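# Swap the odd-colored relay in the panel for a spare

## Task

Among the six relays in the panel (small transparent boxes with a colored button on top), find the one whose button color differs from the other five. Remove it and place it in the black parts tray. Take the spare from the rack whose button matches the other five and press it fully into the empty socket; there is no click to confirm seating. The spare must match its neighbors: button on the same side, top flush with theirs, upright. The task fails if any other relay is left partly lifted or tilted, or if anything falls off the table. The finished result must hold by itself without the robot. Anything the robot is touching at the end must not settle more than about a fingernail's width once released.

## Robot and tools

Robot: one six-joint arm (uf850) with a two-finger Robotiq 2F-85 parallel gripper. The arm has waist, shoulder, elbow, forearm roll, wrist pitch and wrist roll joints. Joint ranges in rad are waist -6.283 to 6.283, shoulder -2.304 to 2.304, elbow -4.224 to 0.061, forearm roll -6.283 to 6.283, wrist pitch -2.164 to 2.164, wrist roll -6.283 to 6.283. Load limits in N m are 57, 57, 47.5, 25.6, 18 and 18 in the same order, and a carried object adds to them.

Frames: everything is in the scene frame. Its origin sits on the table surface under the arm base, +z is up, and +y points left when facing along +x. The base may be slightly tilted. The gripper frame has +z along the fingers (away from the wrist), +y along the closing direction of the pads, and a flat block protruding about 9 cm toward gripper +x. end_effector_position is the midpoint between the pads when closed; closed fingertips extend about 19 mm past it, open ones about 6 mm. Closing moves the fingertips roughly 13 mm farther from the wrist, so keep that margin above surfaces. Reported hand positions can be off, more so at long reach.

The row: every motion command uses rows of 10 plain numbers in this order: x, y, z, qw, qx, qy, qz, position, force_limit, speed. x, y, z are an absolute target position for the gripper point in metres; qw, qx, qy, qz are an absolute target orientation as a quaternion, w first, both in the scene frame. The last three are gripper settings, each from -1 to 1. position: +1 fully open (85 mm), about -0.8 pads touching, -1 close until blocked. force_limit: pad force, roughly 20 N at -1, 128 N at 0, 235 N at +1 on a 40 mm object; thin or tiny objects get less. speed: closing rate, about 20 mm/s at -1, 85 at 0, 150 at +1; faster closes add a few newtons of grip.

execute_actions(actions): actions is a list of actions; each action is a list of up to 15 rows; each row lasts one 1/30 s step and a short action repeats its final row for the remaining steps. Empty list returns state and images only. Each target must lie within 0.6 m of the gripper's current position along each gripper axis, or the action is refused; if the first action is malformed or fails this, nothing in the call runs. Each step the commanded pose is clipped to within 70 mm and 16 degrees of the measured pose, and position wins over orientation if both cannot be met, so far targets need several actions. Repeat the intended quaternion in every row rather than copying a drifted reported one.

move(target, speed, blocking): target is one 10-number row as above, an absolute pose plus gripper settings (gripper values applied at the start). The hand travels a straight line there. speed is the path's top speed in m/s, 0.002 to 0.5, default 0.25; rotation up to twice that in rad/s. Paths last 0.5 to 10 s. It does not avoid obstacles and may overshoot speed near full extension. Faster moves and targets set deeper past a contact press harder. The result adds a move: line with the ending (done, off_target, moving, held, fault) and limits (paced = pose clipped; held = some steps blocked by a check) plus distance to target. With blocking=false you get control back after 0.5 s; check with wait(0), and use wait or stop before issuing new rows or moves.

wait(seconds): 0 to 10 s, holds the last command; returns early if a running move ends. stop(): brakes a running move; fingers keep moving. zoom_image(camera, region): region [x0, y0, x1, y1] in pixels of that camera's last image, at most 504 by 504. Cameras: cam_head_left, cam_head_right, cam_high, cam_low (504x504), cam_wrist (616x616 fisheye). read_manual(section) only gives licence texts. finished_scene(scene) ends the current scene by its number; irreversible.

Results: state line with gripper pose and velocities; Hand target line (where the controller now drives); step readings with HELD where a row was held back; pose unreachable when the clearance check altered a command; object_status: 0 moving, 1 blocked while opening, 2 blocked while closing (a grip), 3 reached position or pads met. position_measured counts: 3 open, ~78 = 60 mm, 130 = 40 mm, 180 = 20 mm, 230 pads together. A new position value (change of 0.01 or more) is required before a new force_limit or speed applies; to loosen a grip, open first.

Cautions: confirm object_status 2 before lifting. Parts may be tugged briefly while held, or loose items pushed. Hitting a joint's load limit causes a torque fault: the arm backs off, pauses 10 s and drops the rest of the call. Holding loads heats motors; MOTOR HOT appears at 65 °C and an OVER-TEMPERATURE FAULT brakes the arm at 80 °C. Avoid drops, slams and hard pushes; insert the spare gently and straight, do not disturb neighboring relays, and release and back away so nothing relies on the gripper at the end.

Each tool is called as name(argument=value, ...), one argument or row to a line, values as JSON.

## Session

execute_actions(
  actions=[],
)

Scene clock: 0.00 s.
end_effector_position=(+0.5737, -0.1757, +0.1191) position_measured=3 object_status=3 end_effector_quat_wxyz=(-0.004, +0.986, -0.079, -0.144) end_effector_velocity=(-0.000, -0.000, -0.000) end_effector_angular_velocity=(+0.001, -0.000, -0.001)
Joint positions: [-0.557 -0.892 -1.378  0.911 -1.138  1.788]
Joint velocities: [-0.    -0.001 -0.     0.001 -0.001  0.   ]
Hand target: +0.574, -0.176, +0.119; -0.004, +0.986, -0.079, -0.144

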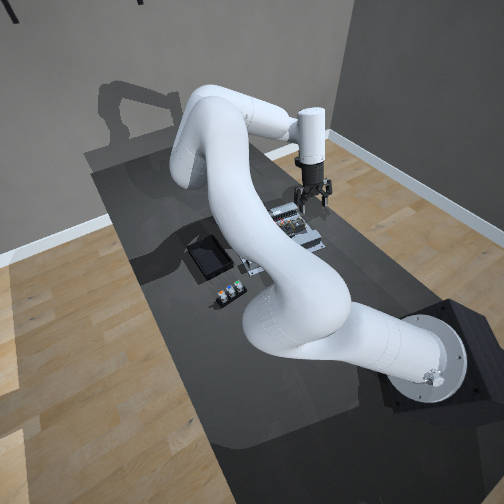

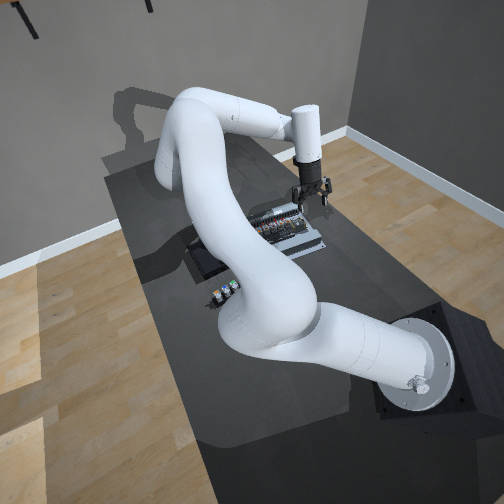

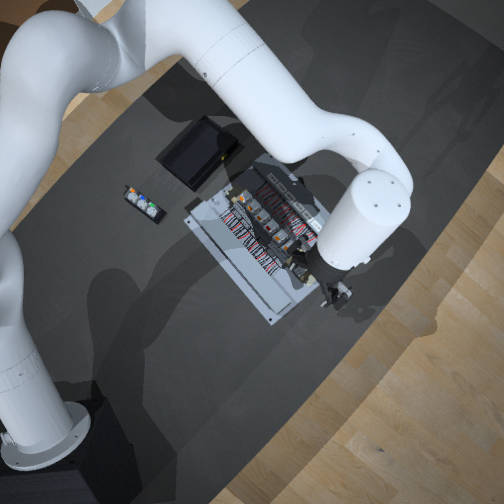

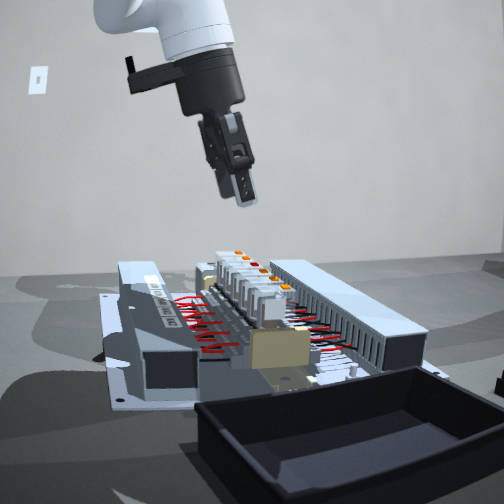

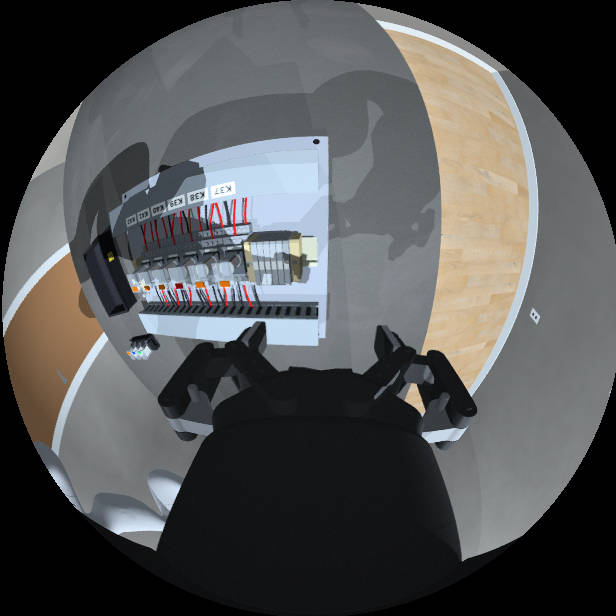

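move(
  target=[0.55,-0.08,0.2,0,0.707,0.707,0,1,0,0],
)

Scene clock: 6.33 s.
end_effector_position=(+0.5494, -0.0803, +0.2002) position_measured=3 object_status=3 end_effector_quat_wxyz=(+0.000, +0.708, +0.707, -0.001) end_effector_velocity=(-0.000, -0.000, +0.001) end_effector_angular_velocity=(+0.001, -0.003, +0.005)
Joint positions: [-0.705 -0.522 -0.937  1.139 -1.142 -0.179]
Joint velocities: [-0.002 -0.     0.001  0.002 -0.002 -0.009]
Hand target: +0.549, -0.080, +0.200; +0.000, +0.707, +0.707, -0.001
Off the commanded pose: 0.001 m, 0 deg.
move: done

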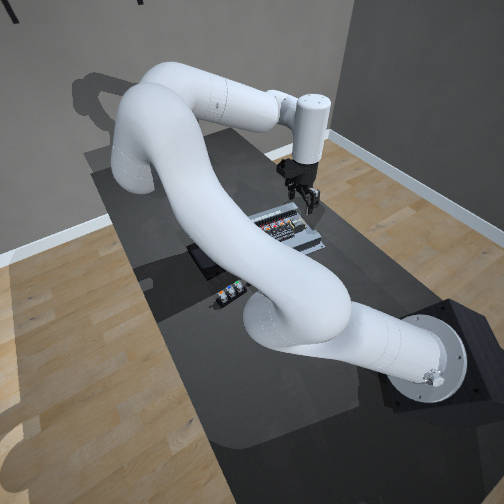

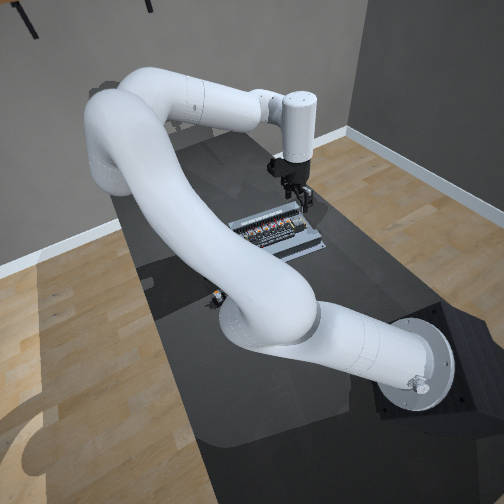

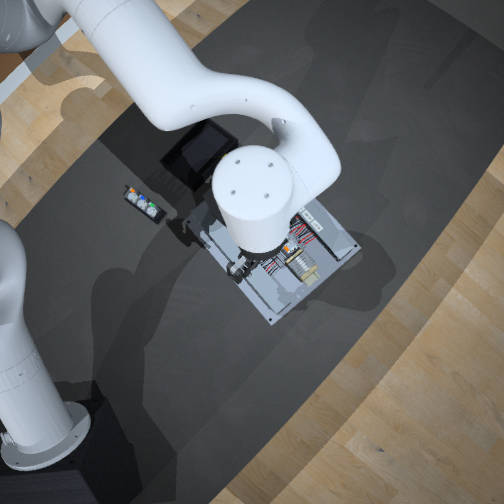

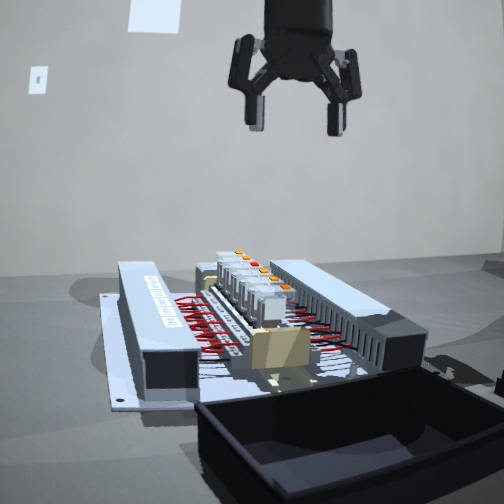

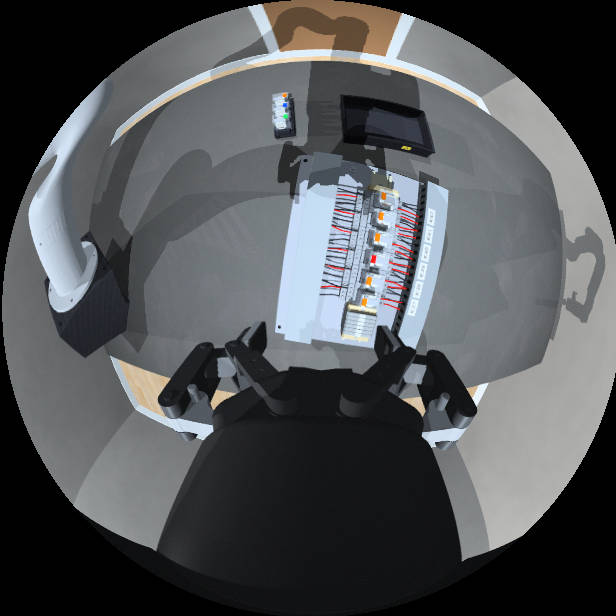

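move(
  target=[0.625,-0.04,0.11,0,0.766,0.643,0,0.2,-0.6,0],
)

Scene clock: 9.73 s.
end_effector_position=(+0.6251, -0.0397, +0.1102) position_measured=104 object_status=3 end_effector_quat_wxyz=(-0.000, +0.766, +0.643, +0.001) end_effector_velocity=(+0.002, +0.001, -0.001) end_effector_angular_velocity=(-0.000, +0.000, -0.001)
Joint positions: [-0.472 -0.538 -1.016  1.305 -1.072  0.097]
Joint velocities: [ 0.004 -0.001 -0.003  0.002  0.001  0.004]
Hand target: +0.625, -0.039, +0.110; -0.000, +0.766, +0.643, +0.001
Off the commanded pose: 0.000 m, 0 deg.
move: done

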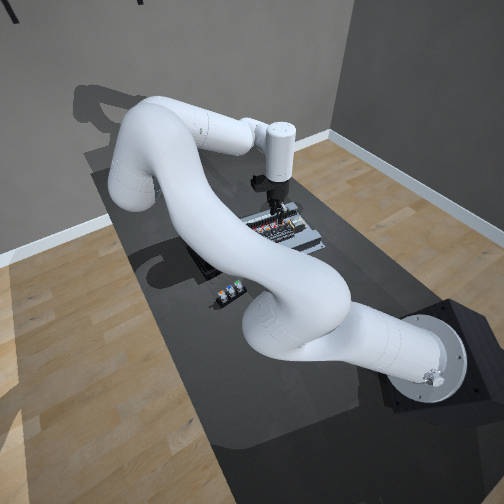

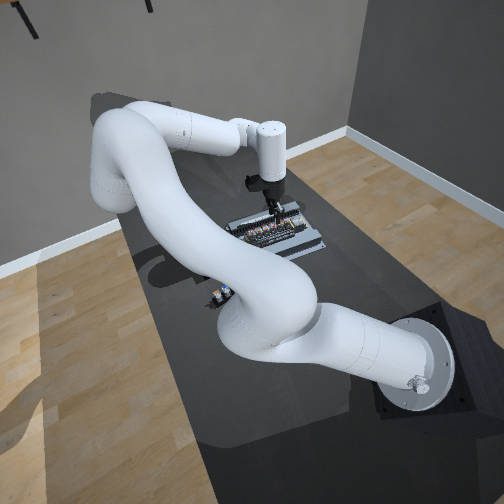

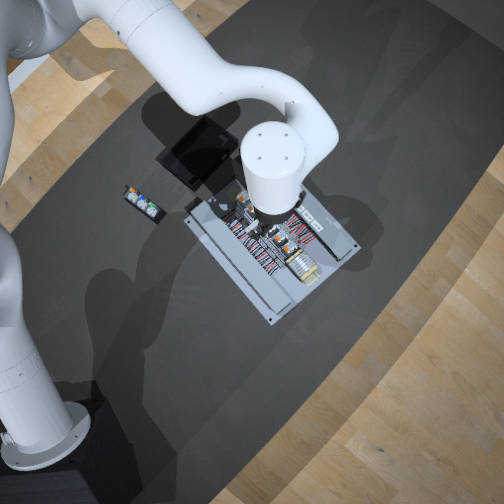

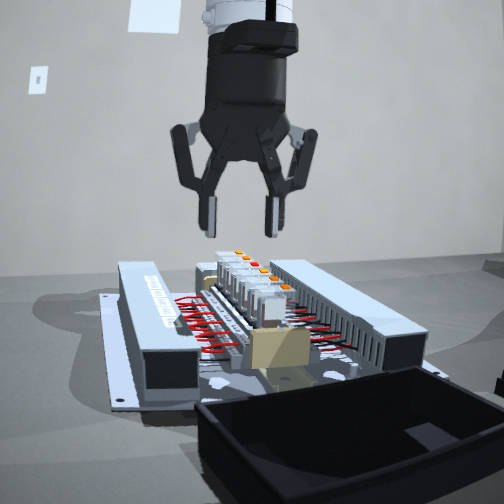

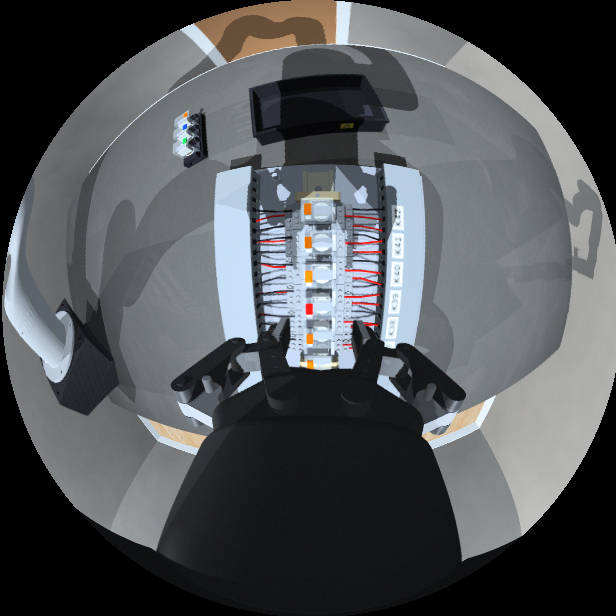

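move(
  target=[0.625,-0.033,0.086,0,0.755,0.656,0,0.2,-0.6,0],
  speed=0.08,
)

zoom_image(
  camera="cam_wrist",
  region=[220,180,420,380],
)

Scene clock: 13.07 s.
end_effector_position=(+0.6251, -0.0330, +0.0861) position_measured=104 object_status=3 end_effector_quat_wxyz=(+0.000, +0.755, +0.656, +0.000) end_effector_velocity=(-0.000, -0.000, -0.001) end_effector_angular_velocity=(-0.000, -0.000, +0.001)
Joint positions: [-0.427 -0.547 -1.006  1.352 -1.047  0.048]
Joint velocities: [ 0.001 -0.001  0.     0.002  0.001 -0.002]
Hand target: +0.625, -0.033, +0.086; -0.000, +0.755, +0.656, +0.000
Off the commanded pose: 0.000 m, 0 deg.
move: done

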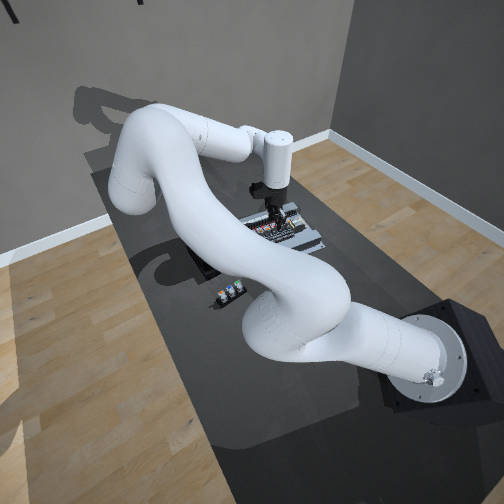

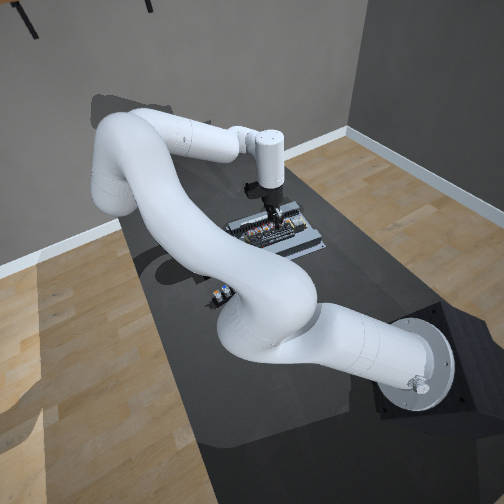

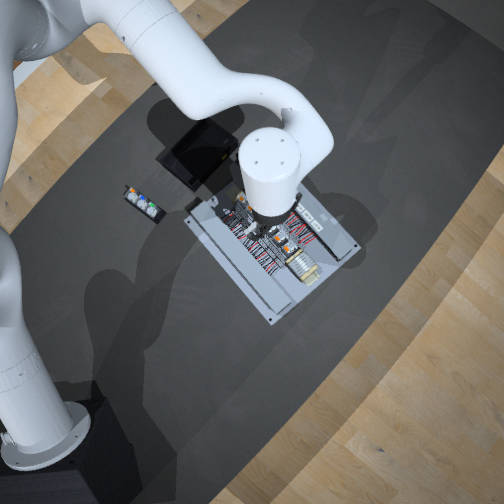

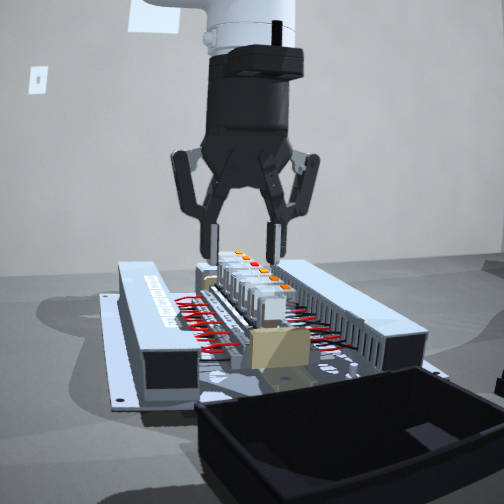

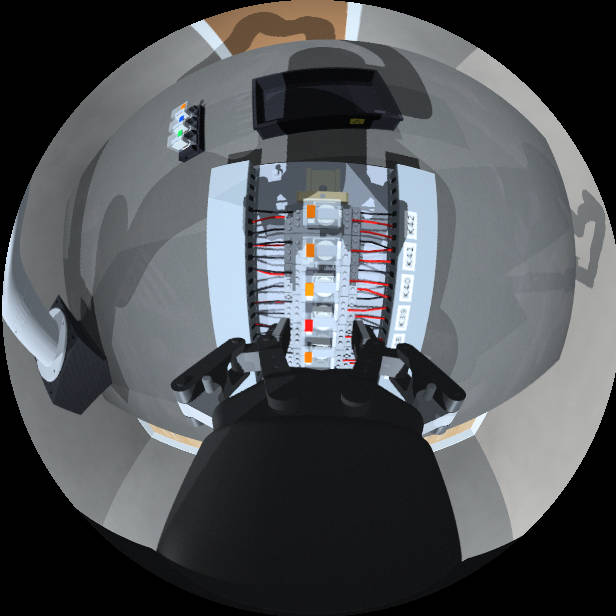

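Region (220, 180, 420, 380) of cam_wrist's 616x616 image, scaled by 2.520, with more detail than that image has.

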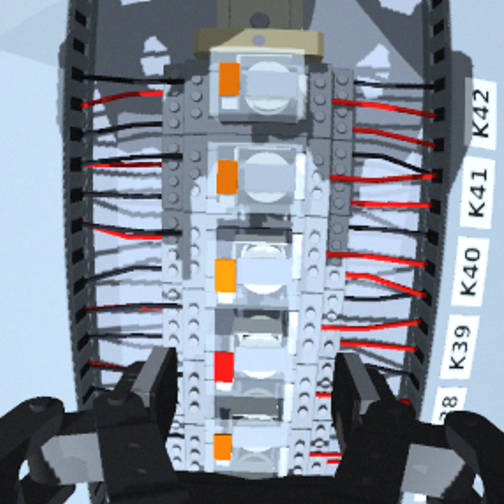

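move(
  target=[0.6245,-0.029,0.066,0,0.758,0.652,0,-0.05,-0.6,0],
  speed=0.04,
)

zoom_image(
  camera="cam_wrist",
  region=[220,180,420,380],
)

zoom_image(
  camera="cam_low",
  region=[170,190,330,350],
)

Scene clock: 16.40 s.
end_effector_position=(+0.6246, -0.0290, +0.0661) position_measured=135 object_status=3 end_effector_quat_wxyz=(-0.000, +0.758, +0.652, +0.000) end_effector_velocity=(-0.000, -0.000, -0.001) end_effector_angular_velocity=(-0.000, -0.000, -0.000)
Joint positions: [-0.392 -0.56  -1.002  1.392 -1.028  0.042]
Joint velocities: [ 0.001 -0.001 -0.     0.002  0.001 -0.001]
Hand target: +0.625, -0.029, +0.066; -0.000, +0.758, +0.652, +0.000
Off the commanded pose: 0.000 m, 0 deg.
move: done

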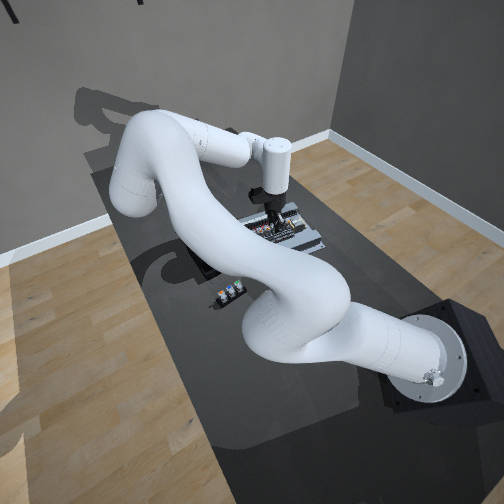

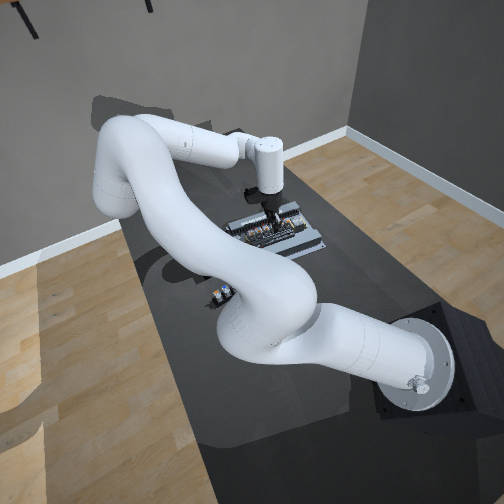

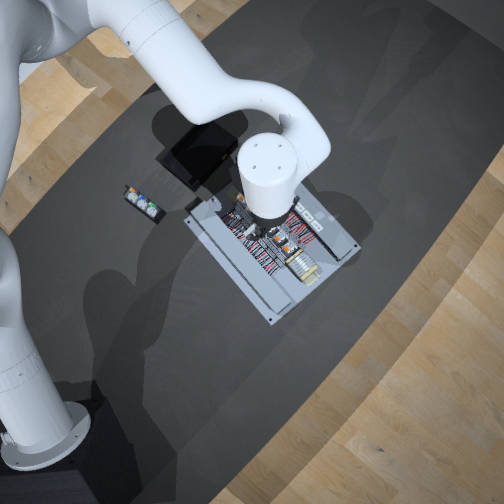

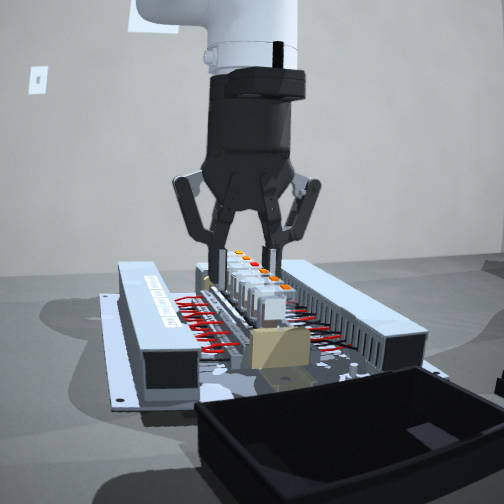

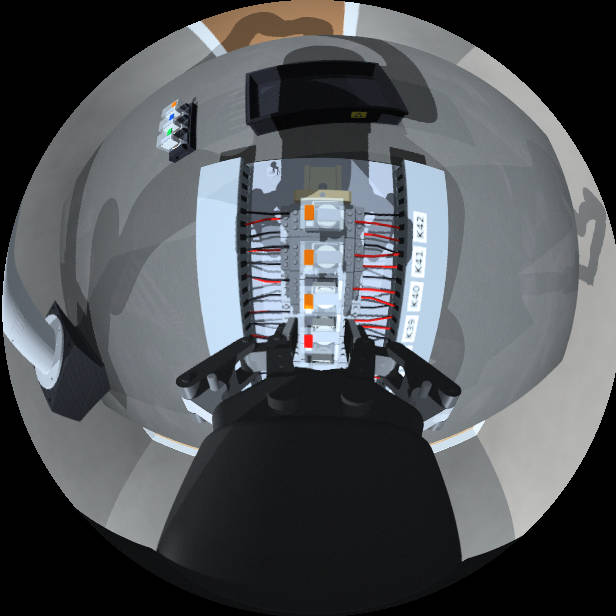

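Region (220, 180, 420, 380) of cam_wrist's 616x616 image, scaled by 2.520, with more detail than that image has.

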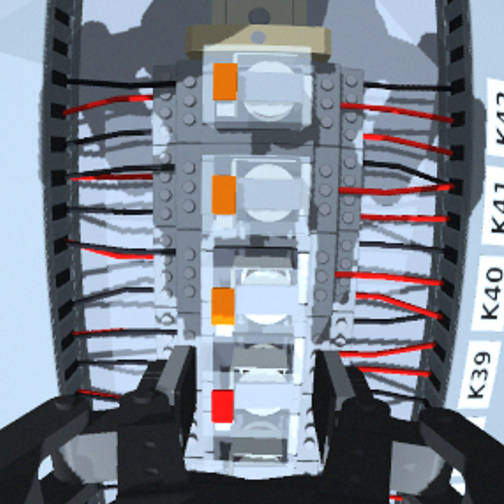

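Region (170, 190, 330, 350) of cam_low's 504x504 image, scaled by 3.150, with more detail than that image has.

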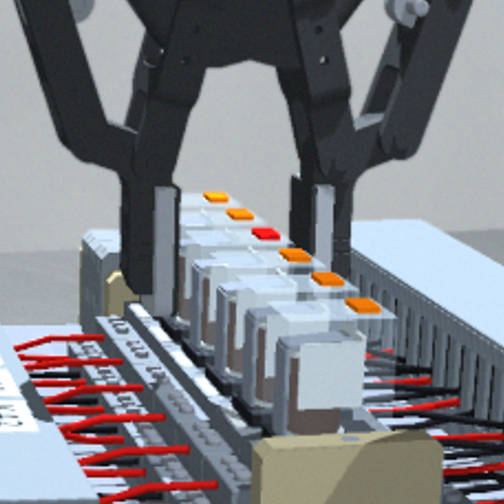

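Looks plausible. Grip and lift.

move(
  target=[0.6245,-0.029,0.066,0,0.758,0.652,0,-1,-0.6,-0.5],
)

zoom_image(
  camera="cam_wrist",
  region=[220,180,420,380],
)

move(
  target=[0.6245,-0.029,0.13,0,0.758,0.652,0,-1,-0.6,-0.5],
  speed=0.03,
)

zoom_image(
  camera="cam_wrist",
  region=[220,180,420,380],
)

zoom_image(
  camera="cam_low",
  region=[150,130,350,330],
)

Scene clock: 20.97 s.
end_effector_position=(+0.6240, -0.0289, +0.0660) position_measured=163 object_status=2 end_effector_quat_wxyz=(-0.000, +0.758, +0.652, -0.000) end_effector_velocity=(+0.000, -0.000, -0.000) end_effector_angular_velocity=(+0.000, -0.001, +0.000)
Joint positions: [-0.392 -0.56  -1.001  1.392 -1.028  0.042]
Joint velocities: [ 0.    -0.001 -0.001  0.001 -0.    -0.001]
Hand target: +0.624, -0.029, +0.066; -0.000, +0.758, +0.652, +0.000
Off the commanded pose: 0.000 m, 0 deg.
move: done

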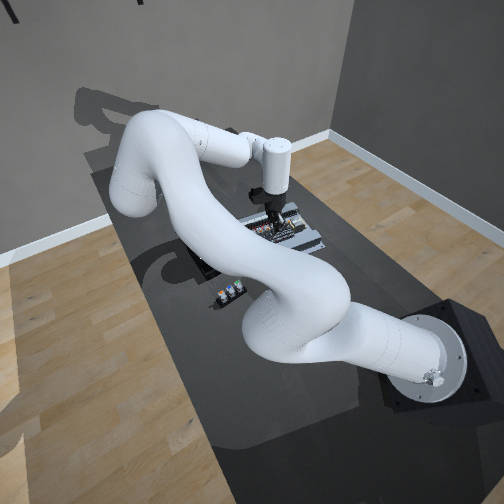

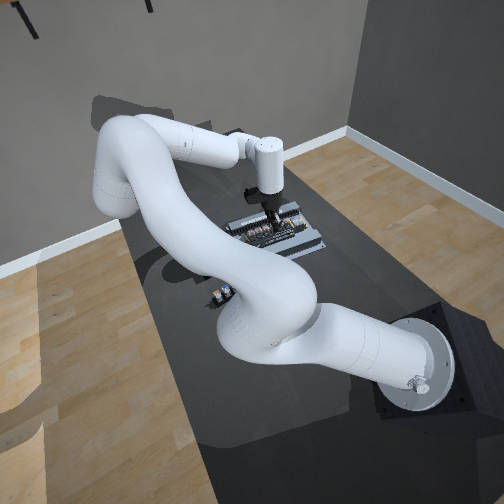

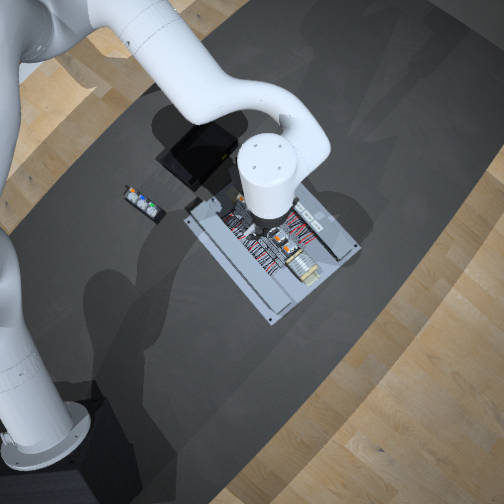

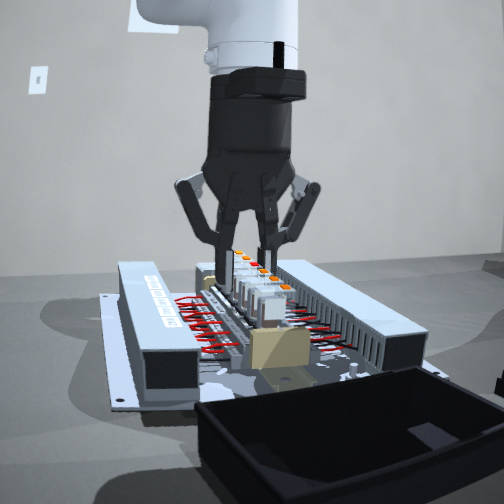

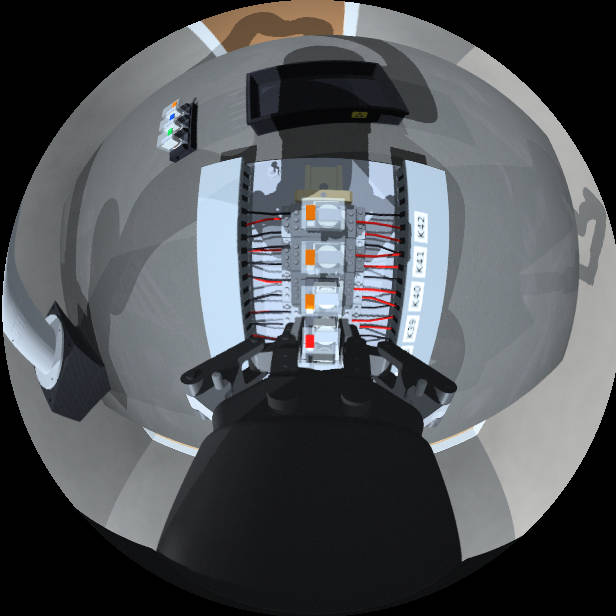

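Region (220, 180, 420, 380) of cam_wrist's 616x616 image, scaled by 2.520, with more detail than that image has.

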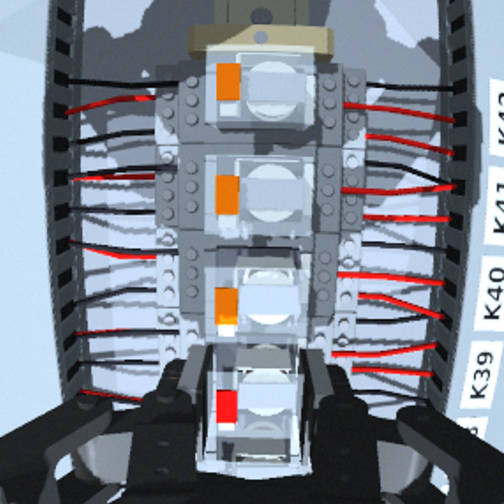

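Scene clock: 23.40 s.
end_effector_position=(+0.6243, -0.0290, +0.1299) position_measured=163 object_status=2 end_effector_quat_wxyz=(+0.000, +0.758, +0.652, -0.000) end_effector_velocity=(-0.001, -0.000, -0.000) end_effector_angular_velocity=(+0.001, +0.003, -0.001)
Joint positions: [-0.495 -0.493 -0.999  1.271 -1.089  0.1  ]
Joint velocities: [-0.    -0.001  0.001 -0.003 -0.001  0.001]
Hand target: +0.624, -0.029, +0.130; +0.000, +0.758, +0.652, -0.000
Off the commanded pose: 0.000 m, 0 deg.
move: done

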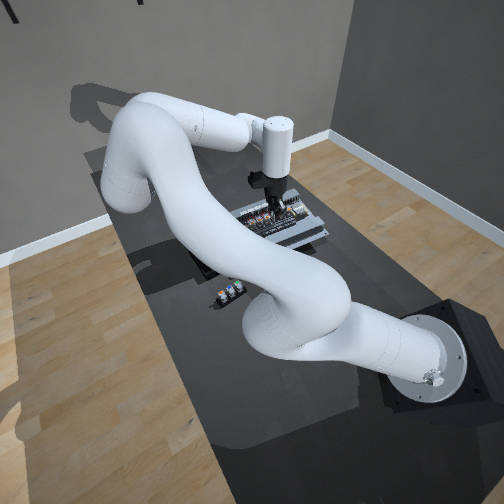

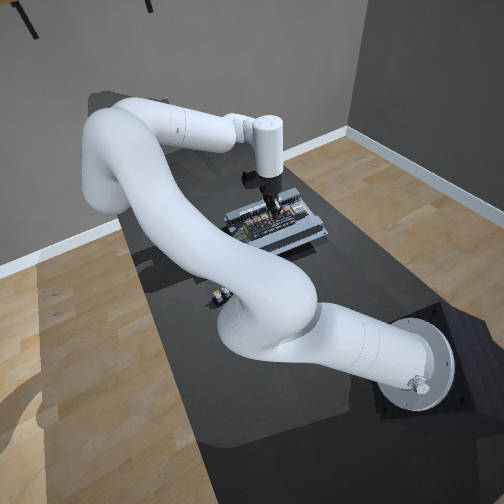

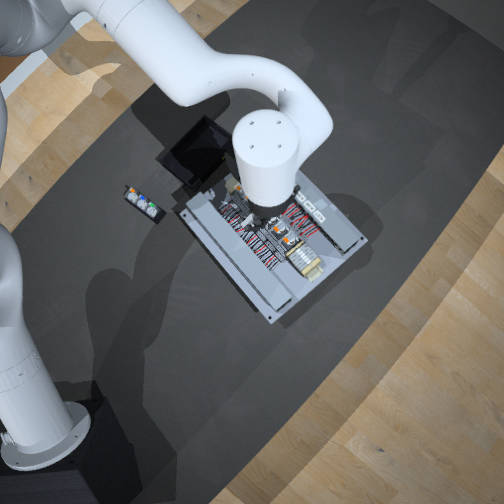

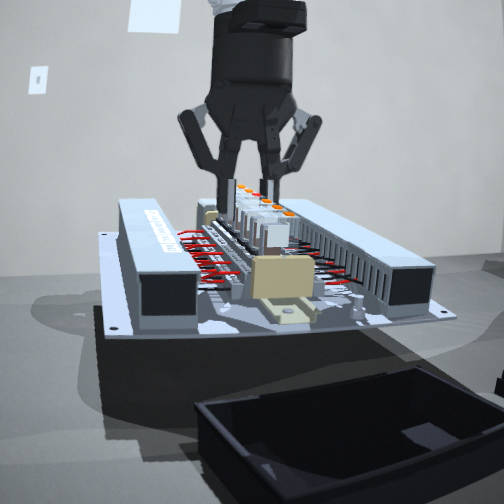

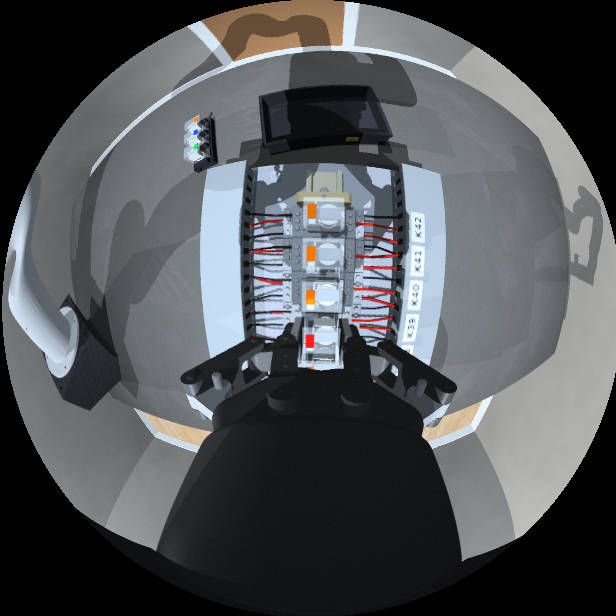

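Region (220, 180, 420, 380) of cam_wrist's 616x616 image, scaled by 2.520, with more detail than that image has.

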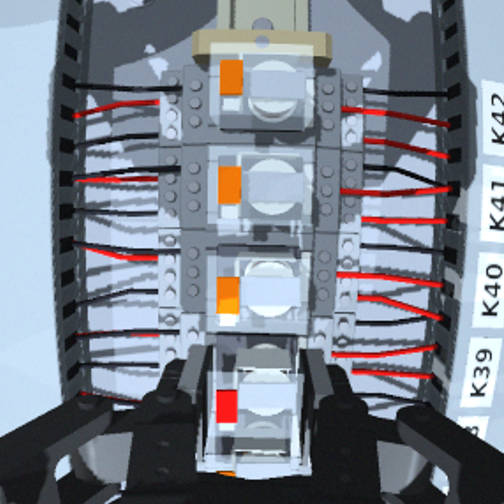

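Region (150, 130, 350, 330) of cam_low's 504x504 image, scaled by 2.520, with more detail than that image has.

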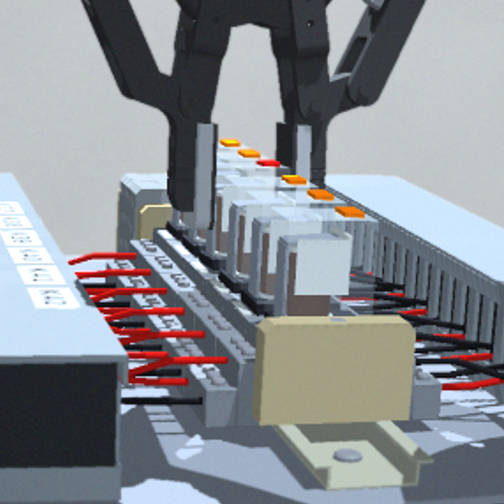

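The whole panel lifted and is slipping; lower it.

move(
  target=[0.6245,-0.029,0.076,0,0.758,0.652,0,-1,-0.6,-0.5],
  speed=0.05,
)

wait(
  seconds=4,
)

zoom_image(
  camera="cam_low",
  region=[150,180,350,380],
)

Scene clock: 26.70 s.
end_effector_position=(+0.6247, -0.0290, +0.0762) position_measured=163 object_status=2 end_effector_quat_wxyz=(+0.000, +0.758, +0.652, +0.000) end_effector_velocity=(-0.000, -0.002, -0.001) end_effector_angular_velocity=(-0.006, -0.001, -0.001)
Joint positions: [-0.408 -0.549 -1.     1.373 -1.037  0.051]
Joint velocities: [ 0.    -0.001  0.001  0.003  0.006 -0.002]
Hand target: +0.625, -0.029, +0.076; -0.000, +0.758, +0.652, +0.000
Off the commanded pose: 0.000 m, 0 deg.
move: done

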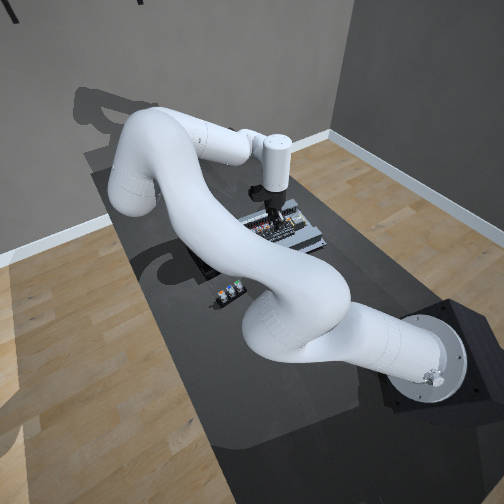

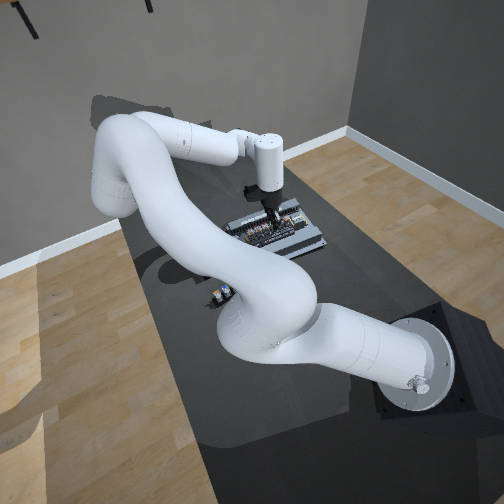

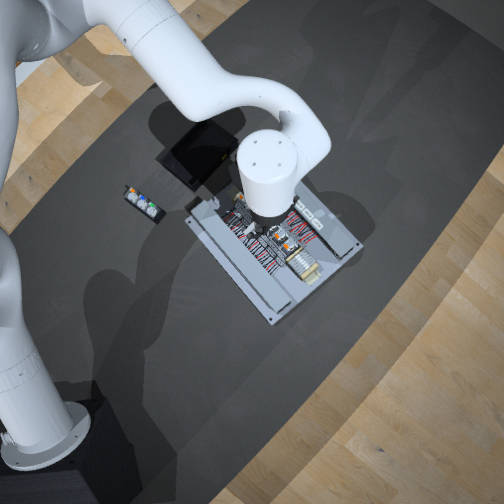

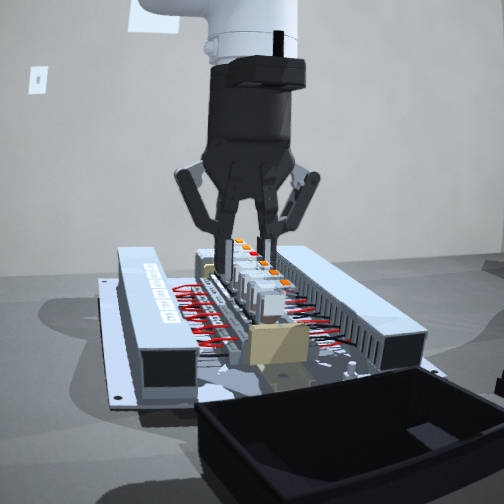

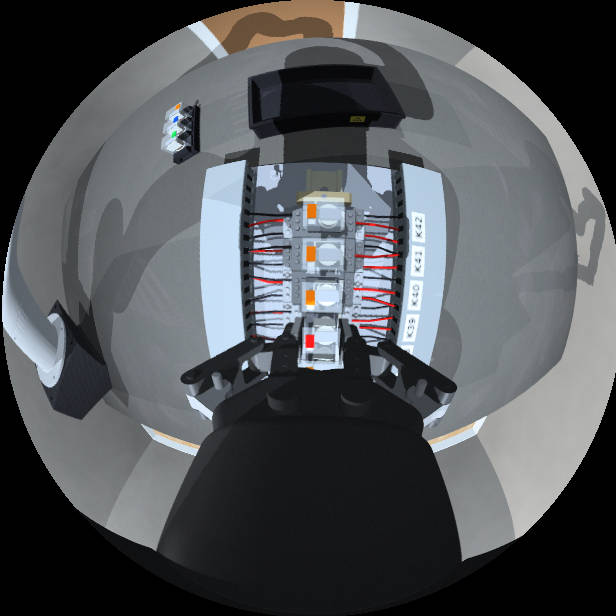

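Scene clock: 30.70 s.
end_effector_position=(+0.6246, -0.0290, +0.0759) position_measured=163 object_status=2 end_effector_quat_wxyz=(-0.000, +0.758, +0.652, +0.000) end_effector_velocity=(+0.000, -0.001, +0.001) end_effector_angular_velocity=(-0.002, -0.001, -0.000)
Joint positions: [-0.407 -0.549 -1.     1.373 -1.037  0.051]
Joint velocities: [-0.001  0.001  0.    -0.     0.002  0.   ]
Hand target: +0.625, -0.029, +0.076; -0.000, +0.758, +0.652, +0.000
Off the commanded pose: 0.000 m, 0 deg.
wait: 4.00 s; at rest by 0.17 s

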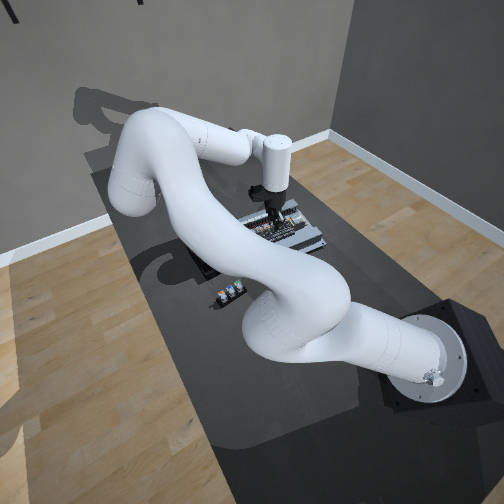

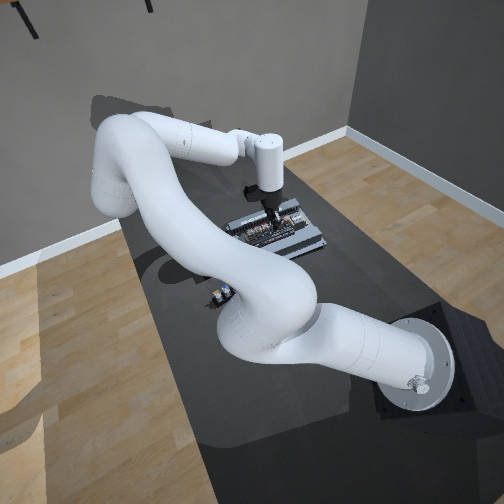

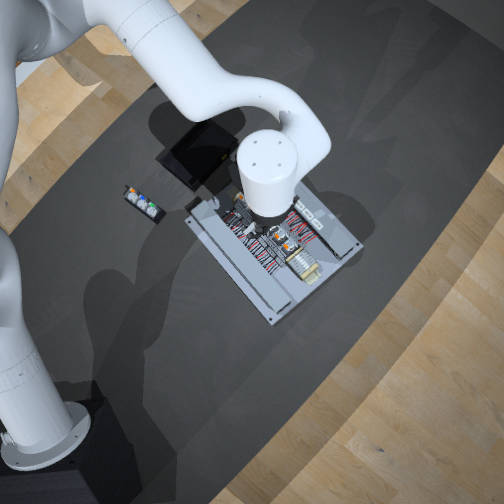

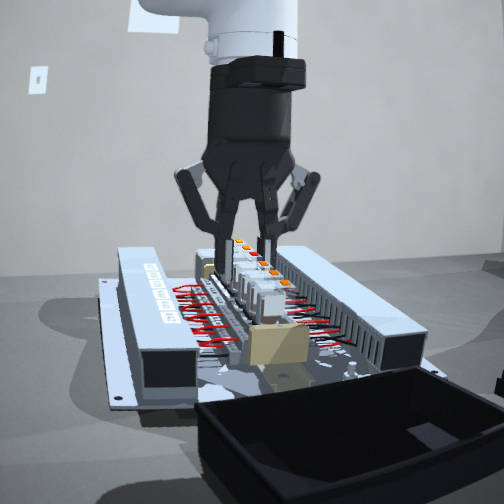

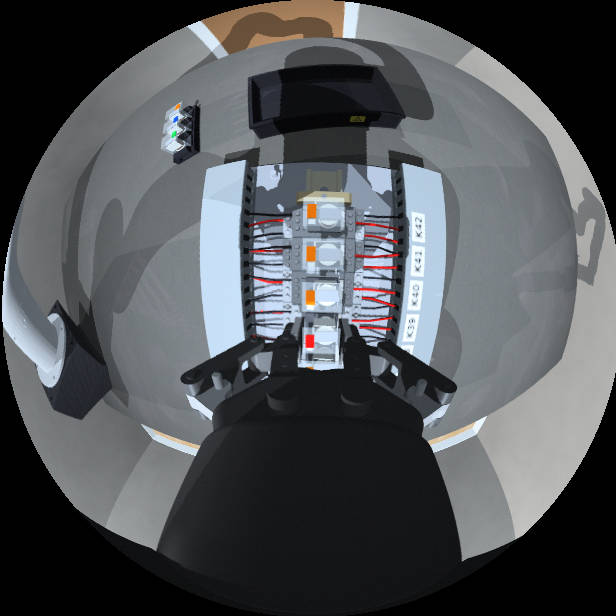

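Region (150, 180, 350, 380) of cam_low's 504x504 image, scaled by 2.520, with more detail than that image has.

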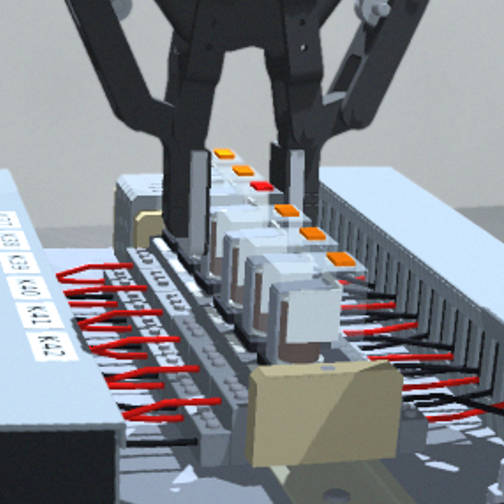

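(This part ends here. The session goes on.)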